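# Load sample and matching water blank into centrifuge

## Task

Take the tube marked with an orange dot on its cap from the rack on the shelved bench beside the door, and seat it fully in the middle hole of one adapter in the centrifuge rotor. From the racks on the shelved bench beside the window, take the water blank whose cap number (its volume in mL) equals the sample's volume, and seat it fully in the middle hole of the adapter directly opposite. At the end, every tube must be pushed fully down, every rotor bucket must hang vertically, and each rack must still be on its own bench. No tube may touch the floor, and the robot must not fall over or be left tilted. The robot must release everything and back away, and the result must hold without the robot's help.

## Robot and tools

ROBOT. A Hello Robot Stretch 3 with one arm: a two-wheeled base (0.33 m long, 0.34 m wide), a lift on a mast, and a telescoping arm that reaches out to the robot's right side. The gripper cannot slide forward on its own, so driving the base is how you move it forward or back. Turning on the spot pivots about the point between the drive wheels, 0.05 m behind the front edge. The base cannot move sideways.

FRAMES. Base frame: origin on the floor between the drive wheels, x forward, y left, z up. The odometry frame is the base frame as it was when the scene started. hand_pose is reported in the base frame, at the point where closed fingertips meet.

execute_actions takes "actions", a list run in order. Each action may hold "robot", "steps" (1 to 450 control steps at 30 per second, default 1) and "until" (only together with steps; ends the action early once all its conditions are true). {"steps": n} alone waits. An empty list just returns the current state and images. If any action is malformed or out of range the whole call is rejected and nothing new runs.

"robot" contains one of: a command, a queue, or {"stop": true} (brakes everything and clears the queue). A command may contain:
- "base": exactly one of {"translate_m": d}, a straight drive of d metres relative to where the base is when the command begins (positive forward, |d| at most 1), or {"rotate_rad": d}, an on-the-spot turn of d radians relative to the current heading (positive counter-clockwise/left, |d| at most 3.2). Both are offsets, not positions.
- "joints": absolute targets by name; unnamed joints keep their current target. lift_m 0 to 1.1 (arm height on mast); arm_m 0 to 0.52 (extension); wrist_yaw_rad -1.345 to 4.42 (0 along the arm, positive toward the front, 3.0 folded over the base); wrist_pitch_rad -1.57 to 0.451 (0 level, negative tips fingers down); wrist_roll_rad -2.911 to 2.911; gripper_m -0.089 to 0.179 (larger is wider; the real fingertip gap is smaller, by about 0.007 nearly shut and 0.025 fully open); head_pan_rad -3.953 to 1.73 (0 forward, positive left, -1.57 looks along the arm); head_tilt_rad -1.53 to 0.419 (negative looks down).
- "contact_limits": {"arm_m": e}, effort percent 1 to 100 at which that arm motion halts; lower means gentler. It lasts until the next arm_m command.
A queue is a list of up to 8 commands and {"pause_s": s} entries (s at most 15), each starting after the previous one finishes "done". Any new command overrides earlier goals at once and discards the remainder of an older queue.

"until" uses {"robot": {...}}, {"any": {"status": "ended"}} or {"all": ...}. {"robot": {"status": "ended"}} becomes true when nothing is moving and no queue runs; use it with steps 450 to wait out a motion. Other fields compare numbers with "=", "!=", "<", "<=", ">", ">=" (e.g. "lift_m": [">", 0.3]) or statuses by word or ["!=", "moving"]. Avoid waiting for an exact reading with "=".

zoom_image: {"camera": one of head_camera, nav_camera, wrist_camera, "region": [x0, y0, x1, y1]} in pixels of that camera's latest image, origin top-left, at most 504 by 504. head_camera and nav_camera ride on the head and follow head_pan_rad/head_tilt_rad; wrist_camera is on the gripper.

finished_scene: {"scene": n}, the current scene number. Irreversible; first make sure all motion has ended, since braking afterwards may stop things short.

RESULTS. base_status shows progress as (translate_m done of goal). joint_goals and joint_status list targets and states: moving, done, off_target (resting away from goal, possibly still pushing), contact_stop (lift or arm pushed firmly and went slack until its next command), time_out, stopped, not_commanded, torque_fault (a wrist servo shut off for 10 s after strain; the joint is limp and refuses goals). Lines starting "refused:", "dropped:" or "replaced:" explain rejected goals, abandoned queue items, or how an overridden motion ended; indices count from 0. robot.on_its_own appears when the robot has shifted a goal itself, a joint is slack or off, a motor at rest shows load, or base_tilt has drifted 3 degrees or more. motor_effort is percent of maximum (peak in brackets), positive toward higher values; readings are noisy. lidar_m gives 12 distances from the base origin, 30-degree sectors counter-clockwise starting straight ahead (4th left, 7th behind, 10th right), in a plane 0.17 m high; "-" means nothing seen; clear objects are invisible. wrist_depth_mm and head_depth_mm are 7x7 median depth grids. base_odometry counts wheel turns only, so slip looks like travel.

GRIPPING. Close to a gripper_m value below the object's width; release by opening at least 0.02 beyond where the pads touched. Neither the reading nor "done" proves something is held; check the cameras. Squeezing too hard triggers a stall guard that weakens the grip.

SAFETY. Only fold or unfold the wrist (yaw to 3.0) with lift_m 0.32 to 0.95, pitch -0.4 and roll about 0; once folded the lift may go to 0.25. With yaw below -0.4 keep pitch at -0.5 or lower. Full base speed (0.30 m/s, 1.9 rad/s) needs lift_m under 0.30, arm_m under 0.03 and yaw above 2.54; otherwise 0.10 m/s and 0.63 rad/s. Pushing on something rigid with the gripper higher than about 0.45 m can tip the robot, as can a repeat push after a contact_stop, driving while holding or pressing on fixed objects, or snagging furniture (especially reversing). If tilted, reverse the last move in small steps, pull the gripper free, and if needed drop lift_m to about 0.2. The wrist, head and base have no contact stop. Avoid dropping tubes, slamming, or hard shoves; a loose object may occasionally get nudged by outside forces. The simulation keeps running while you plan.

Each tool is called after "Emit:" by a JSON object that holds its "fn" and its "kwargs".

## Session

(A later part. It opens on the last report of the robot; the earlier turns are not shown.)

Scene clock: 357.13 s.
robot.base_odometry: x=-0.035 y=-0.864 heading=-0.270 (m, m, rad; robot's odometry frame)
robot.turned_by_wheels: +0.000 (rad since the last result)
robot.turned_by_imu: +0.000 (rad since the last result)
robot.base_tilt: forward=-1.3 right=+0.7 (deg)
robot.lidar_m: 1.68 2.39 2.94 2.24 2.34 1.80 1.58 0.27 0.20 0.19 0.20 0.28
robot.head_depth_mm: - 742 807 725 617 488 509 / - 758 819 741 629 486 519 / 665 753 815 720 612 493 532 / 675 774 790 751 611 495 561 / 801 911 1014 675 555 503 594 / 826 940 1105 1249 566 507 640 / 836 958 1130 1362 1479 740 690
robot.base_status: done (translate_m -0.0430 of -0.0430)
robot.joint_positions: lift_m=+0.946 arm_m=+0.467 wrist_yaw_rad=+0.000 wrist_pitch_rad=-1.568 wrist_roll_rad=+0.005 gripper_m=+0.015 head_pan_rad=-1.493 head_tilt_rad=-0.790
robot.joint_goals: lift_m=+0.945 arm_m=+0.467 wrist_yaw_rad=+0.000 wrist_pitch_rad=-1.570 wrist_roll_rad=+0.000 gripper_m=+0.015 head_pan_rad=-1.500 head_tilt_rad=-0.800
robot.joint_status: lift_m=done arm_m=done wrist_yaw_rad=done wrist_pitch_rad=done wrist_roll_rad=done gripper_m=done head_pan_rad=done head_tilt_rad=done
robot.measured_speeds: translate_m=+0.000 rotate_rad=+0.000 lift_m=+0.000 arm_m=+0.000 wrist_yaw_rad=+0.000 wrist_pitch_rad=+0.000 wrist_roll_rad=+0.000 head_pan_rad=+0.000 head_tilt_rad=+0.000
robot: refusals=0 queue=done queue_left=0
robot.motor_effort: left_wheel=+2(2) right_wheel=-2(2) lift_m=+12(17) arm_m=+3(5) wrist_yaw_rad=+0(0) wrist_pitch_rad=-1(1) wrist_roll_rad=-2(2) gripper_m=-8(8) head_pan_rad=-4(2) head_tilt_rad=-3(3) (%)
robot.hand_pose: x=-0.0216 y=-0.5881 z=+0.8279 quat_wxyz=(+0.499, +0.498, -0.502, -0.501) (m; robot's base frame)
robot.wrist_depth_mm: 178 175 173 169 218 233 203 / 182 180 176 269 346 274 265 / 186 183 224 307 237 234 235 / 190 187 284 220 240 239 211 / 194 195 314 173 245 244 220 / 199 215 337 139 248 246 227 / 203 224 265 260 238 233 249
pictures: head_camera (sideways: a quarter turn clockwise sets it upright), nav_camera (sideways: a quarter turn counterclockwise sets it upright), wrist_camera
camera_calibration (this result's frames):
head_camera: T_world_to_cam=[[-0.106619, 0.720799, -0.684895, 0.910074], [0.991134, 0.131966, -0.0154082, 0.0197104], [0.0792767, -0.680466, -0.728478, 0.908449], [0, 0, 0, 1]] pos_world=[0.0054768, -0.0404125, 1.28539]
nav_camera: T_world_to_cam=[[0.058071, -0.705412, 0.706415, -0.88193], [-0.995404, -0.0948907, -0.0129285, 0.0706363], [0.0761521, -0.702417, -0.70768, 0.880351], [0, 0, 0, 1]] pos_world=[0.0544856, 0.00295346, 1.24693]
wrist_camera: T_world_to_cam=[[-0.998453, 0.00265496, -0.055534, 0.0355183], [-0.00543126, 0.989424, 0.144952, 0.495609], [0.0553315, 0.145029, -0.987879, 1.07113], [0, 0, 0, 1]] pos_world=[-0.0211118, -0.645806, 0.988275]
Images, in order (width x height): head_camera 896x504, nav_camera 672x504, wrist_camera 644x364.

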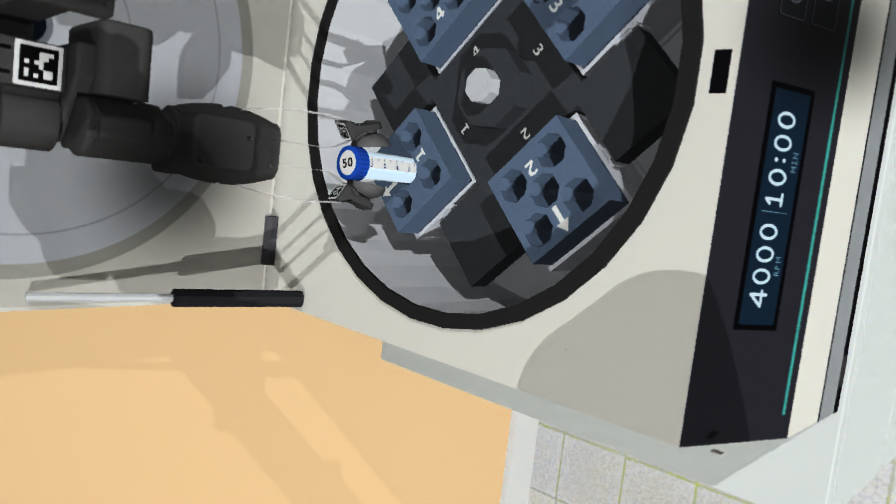

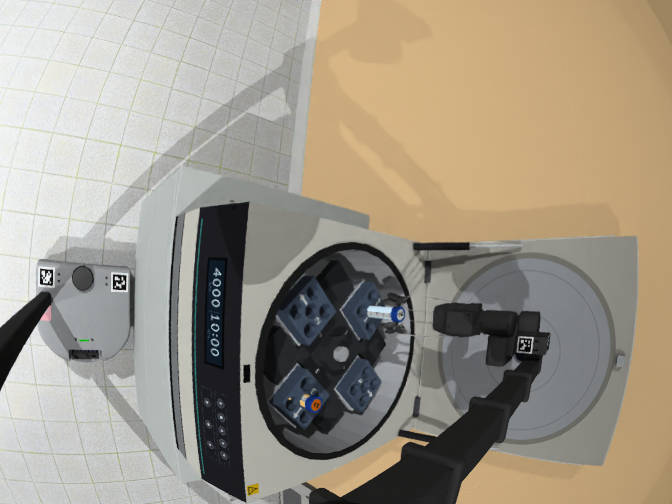

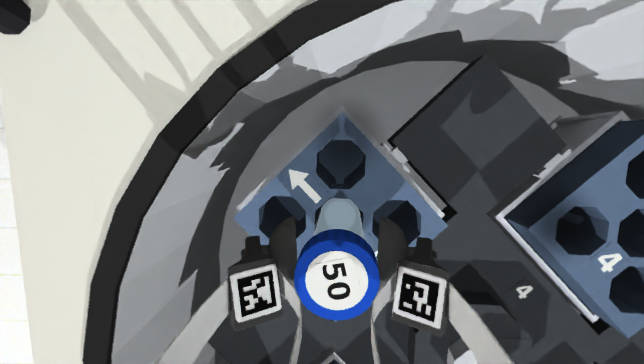

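Emit:
{"fn": "execute_actions", "kwargs": {"actions": [{"robot":[{"joints":{"lift_m":0.905}},{"joints":{"gripper_m":0.07}},{"pause_s":0.5},{"joints":{"lift_m":0.95}},{"joints":{"gripper_m":0.0}},{"joints":{"lift_m":0.89}}],"steps":300,"until":{"robot":{"status":"ended"}}},{"robot":[{"joints":{"lift_m":1.09,"gripper_m":0.08}},{"joints":{"arm_m":0.36}}],"steps":200,"until":{"robot":{"status":"ended"}}}]}}

Scene clock: 369.90 s.
robot.base_odometry: x=-0.035 y=-0.864 heading=-0.270 (m, m, rad; robot's odometry frame)
robot.turned_by_wheels: +0.000 (rad since the last result)
robot.turned_by_imu: -0.008 (rad since the last result)
robot.base_tilt: forward=-1.1 right=+0.6 (deg)
robot.lidar_m: 1.68 2.39 2.40 2.24 2.33 2.01 1.57 0.27 0.20 0.19 0.20 0.28
robot.head_depth_mm: 647 741 811 724 613 488 509 / - 770 820 739 630 487 521 / 664 772 819 720 620 494 532 / 675 775 789 758 619 496 562 / 782 890 811 685 556 502 591 / 819 941 1100 1218 554 507 626 / 830 952 1126 1349 1472 729 689
robot.base_status: done (translate_m -0.0430 of -0.0430)
robot.joint_positions: lift_m=+1.089 arm_m=+0.360 wrist_yaw_rad=+0.000 wrist_pitch_rad=-1.571 wrist_roll_rad=+0.005 gripper_m=+0.080 head_pan_rad=-1.493 head_tilt_rad=-0.791
robot.joint_goals: lift_m=+1.090 arm_m=+0.360 wrist_yaw_rad=+0.000 wrist_pitch_rad=-1.570 wrist_roll_rad=+0.000 gripper_m=+0.080 head_pan_rad=-1.500 head_tilt_rad=-0.800
robot.joint_status: lift_m=done arm_m=done wrist_yaw_rad=done wrist_pitch_rad=done wrist_roll_rad=done gripper_m=done head_pan_rad=done head_tilt_rad=done
robot.measured_speeds: translate_m=+0.000 rotate_rad=+0.000 lift_m=+0.000 arm_m=+0.000 wrist_yaw_rad=+0.000 wrist_pitch_rad=+0.000 wrist_roll_rad=+0.000 head_pan_rad=+0.000 head_tilt_rad=+0.000
robot: refusals=0 queue=done queue_left=0
robot.motor_effort: left_wheel=+1(4) right_wheel=+0(6) lift_m=+31(34) arm_m=-5(6) wrist_yaw_rad=+0(0) wrist_pitch_rad=+0(8) wrist_roll_rad=-2(2) gripper_m=+0(82) head_pan_rad=-3(3) head_tilt_rad=-3(3) (%)
robot.hand_pose: x=-0.0216 y=-0.4812 z=+0.9719 quat_wxyz=(+0.499, +0.499, -0.501, -0.502) (m; robot's base frame)
robot.wrist_depth_mm: - 318 315 390 363 369 333 / - 324 372 349 367 346 349 / - - 391 386 378 356 383 / - - 393 391 366 380 376 / - - 374 387 390 378 387 / - - - 407 399 365 360 / - - 356 401 425 391 335
pictures: head_camera (sideways: a quarter turn clockwise sets it upright), nav_camera (sideways: a quarter turn counterclockwise sets it upright), wrist_camera
replaced: robot.lift_m: its motion had ended contact_stop
camera_calibration (this result's frames):
head_camera: T_world_to_cam=[[-0.106605, 0.72107, -0.684612, 0.909705], [0.99114, 0.131924, -0.0153869, 0.0196826], [0.0792218, -0.680187, -0.728745, 0.908796], [0, 0, 0, 1]] pos_world=[0.00547435, -0.040406, 1.28538]
nav_camera: T_world_to_cam=[[0.0580581, -0.705689, 0.706139, -0.881571], [-0.995409, -0.0948375, -0.0129353, 0.0706452], [0.0760968, -0.702146, -0.707955, 0.880709], [0, 0, 0, 1]] pos_world=[0.0544841, 0.00297245, 1.24693]
wrist_camera: T_world_to_cam=[[-0.998453, 0.00271835, -0.0555276, 0.043254], [-0.00551363, 0.989038, 0.14756, 0.366199], [0.05532, 0.147638, -0.987493, 1.19875], [0, 0, 0, 1]] pos_world=[-0.0211089, -0.539284, 1.13213]
Images, in order (width x height): head_camera 896x504, nav_camera 672x504, wrist_camera 644x364.

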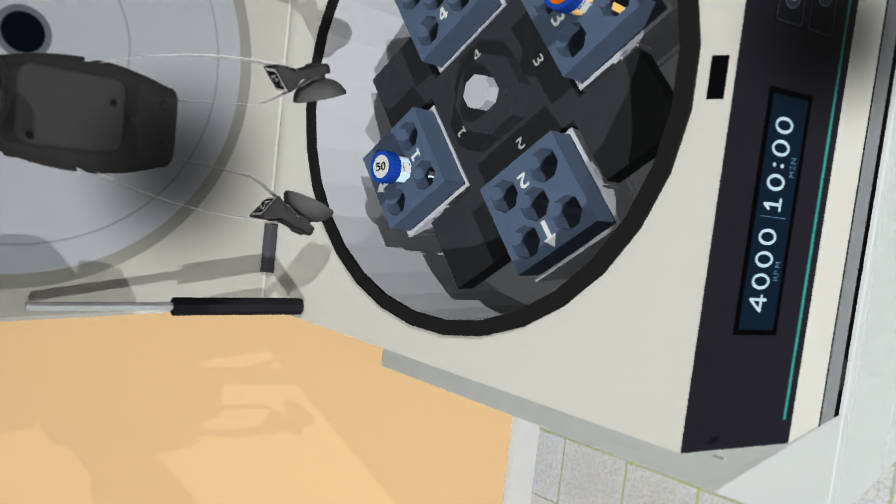

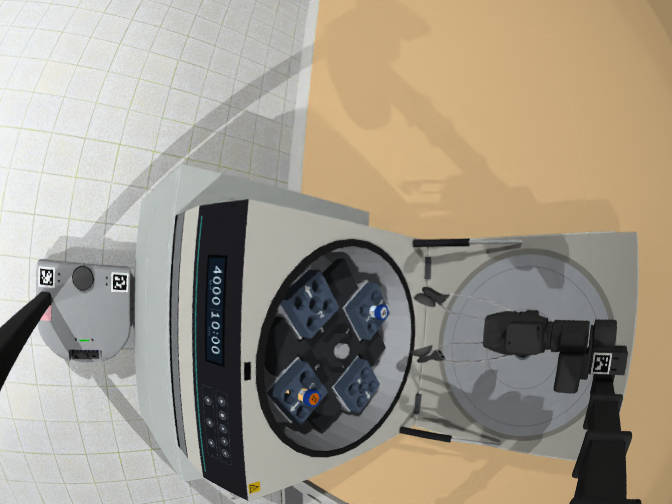

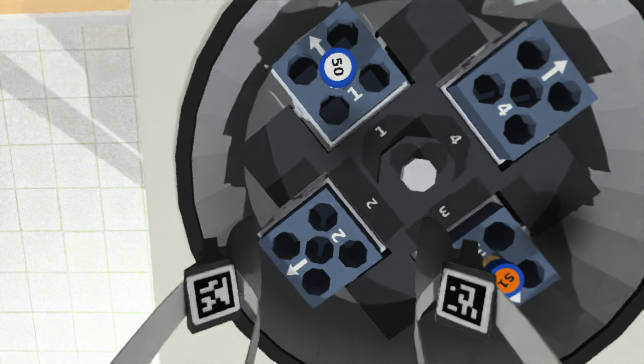

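Looks good. Retract and finish.

Emit:
{"fn": "execute_actions", "kwargs": {"actions": [{"robot":{"joints":{"arm_m":0.0}},"steps":200,"until":{"robot":{"status":"ended"}}}]}}

Emit:
{"fn": "finished_scene", "kwargs": {"scene": 1}}

Scene clock: 377.50 s.
robot.base_odometry: x=-0.035 y=-0.864 heading=-0.270 (m, m, rad; robot's odometry frame)
robot.turned_by_wheels: +0.000 (rad since the last result)
robot.turned_by_imu: +0.001 (rad since the last result)
robot.base_tilt: forward=-1.1 right=+0.6 (deg)
robot.lidar_m: 1.68 2.38 2.39 2.24 2.33 2.02 1.57 0.27 0.20 0.19 0.20 0.28
robot.head_depth_mm: - - - - - - - / 653 734 - - - - - / 665 762 816 - - - 622 / 673 776 795 760 624 496 603 / 779 889 812 684 556 503 645 / 819 942 1094 1222 554 506 628 / 832 957 1123 1352 1479 727 690
robot.base_status: done (translate_m -0.0430 of -0.0430)
robot.joint_positions: lift_m=+1.089 arm_m=+0.000 wrist_yaw_rad=+0.000 wrist_pitch_rad=-1.571 wrist_roll_rad=+0.005 gripper_m=+0.080 head_pan_rad=-1.493 head_tilt_rad=-0.791
robot.joint_goals: lift_m=+1.090 arm_m=+0.000 wrist_yaw_rad=+0.000 wrist_pitch_rad=-1.570 wrist_roll_rad=+0.000 gripper_m=+0.080 head_pan_rad=-1.500 head_tilt_rad=-0.800
robot.joint_status: lift_m=done arm_m=done wrist_yaw_rad=done wrist_pitch_rad=done wrist_roll_rad=done gripper_m=done head_pan_rad=done head_tilt_rad=done
robot.measured_speeds: translate_m=+0.000 rotate_rad=+0.000 lift_m=+0.000 arm_m=+0.000 wrist_yaw_rad=+0.000 wrist_pitch_rad=+0.000 wrist_roll_rad=+0.000 head_pan_rad=+0.000 head_tilt_rad=+0.000
robot: refusals=0 queue=done queue_left=0
robot.motor_effort: left_wheel=+1(1) right_wheel=+0(0) lift_m=+32(31) arm_m=-5(6) wrist_yaw_rad=-1(1) wrist_pitch_rad=+0(0) wrist_roll_rad=-2(2) gripper_m=+0(0) head_pan_rad=-3(3) head_tilt_rad=-3(3) (%)
robot.hand_pose: x=-0.0216 y=-0.1213 z=+0.9719 quat_wxyz=(+0.499, +0.499, -0.501, -0.501) (m; robot's base frame)
robot.wrist_depth_mm: - 321 313 310 307 301 296 / - - 328 325 326 322 324 / - - 608 425 861 - - / - - - - - - - / - - - - - - - / - - - - - - - / - - - - - - -
pictures: head_camera (sideways: a quarter turn clockwise sets it upright), nav_camera (sideways: a quarter turn counterclockwise sets it upright), wrist_camera
camera_calibration (this result's frames):
head_camera: T_world_to_cam=[[-0.106605, 0.72107, -0.684612, 0.909705], [0.99114, 0.131924, -0.0153869, 0.0196826], [0.0792218, -0.680187, -0.728745, 0.908796], [0, 0, 0, 1]] pos_world=[0.00547435, -0.040406, 1.28538]
nav_camera: T_world_to_cam=[[0.0580581, -0.705689, 0.706139, -0.881571], [-0.995409, -0.0948375, -0.0129353, 0.0706452], [0.0760968, -0.702146, -0.707955, 0.880709], [0, 0, 0, 1]] pos_world=[0.0544841, 0.00297245, 1.24693]
wrist_camera: T_world_to_cam=[[-0.998455, 0.00198955, -0.0555281, 0.0421753], [-0.00622858, 0.989052, 0.147434, 0.010332], [0.0552135, 0.147552, -0.987512, 1.14562], [0, 0, 0, 1]] pos_world=[-0.021079, -0.179341, 1.13213]
Images, in order (width x height): head_camera 896x504, nav_camera 672x504, wrist_camera 644x364.

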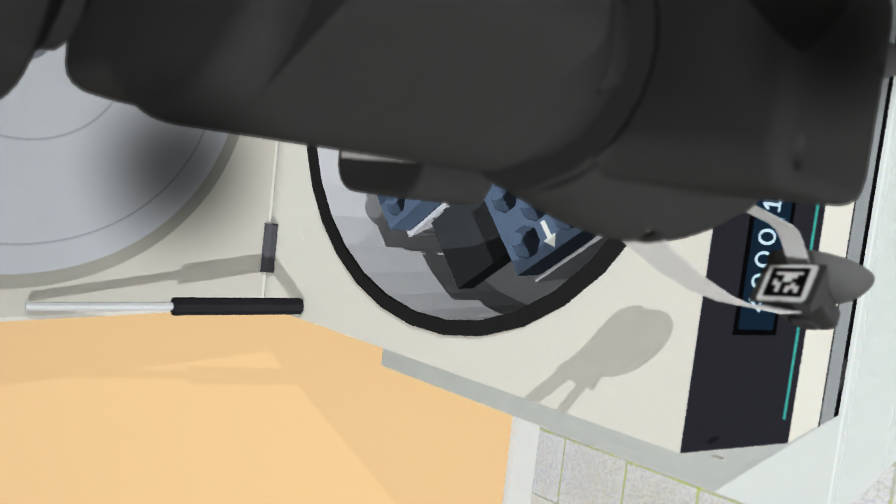

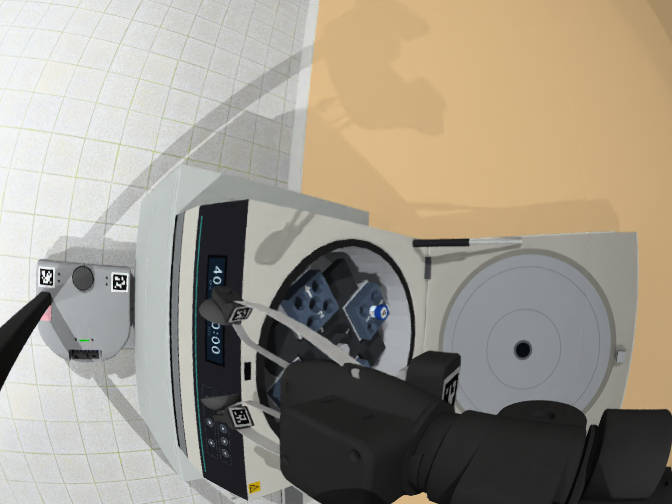

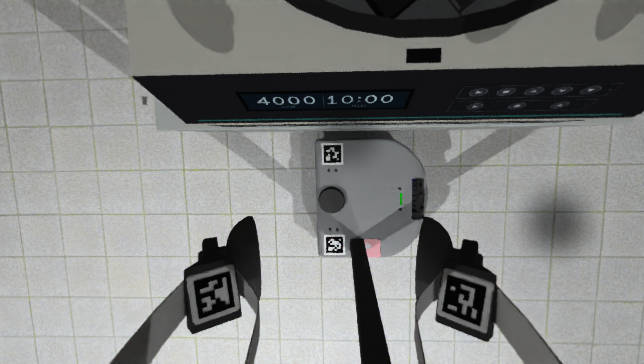

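The scene is finished: the task was done.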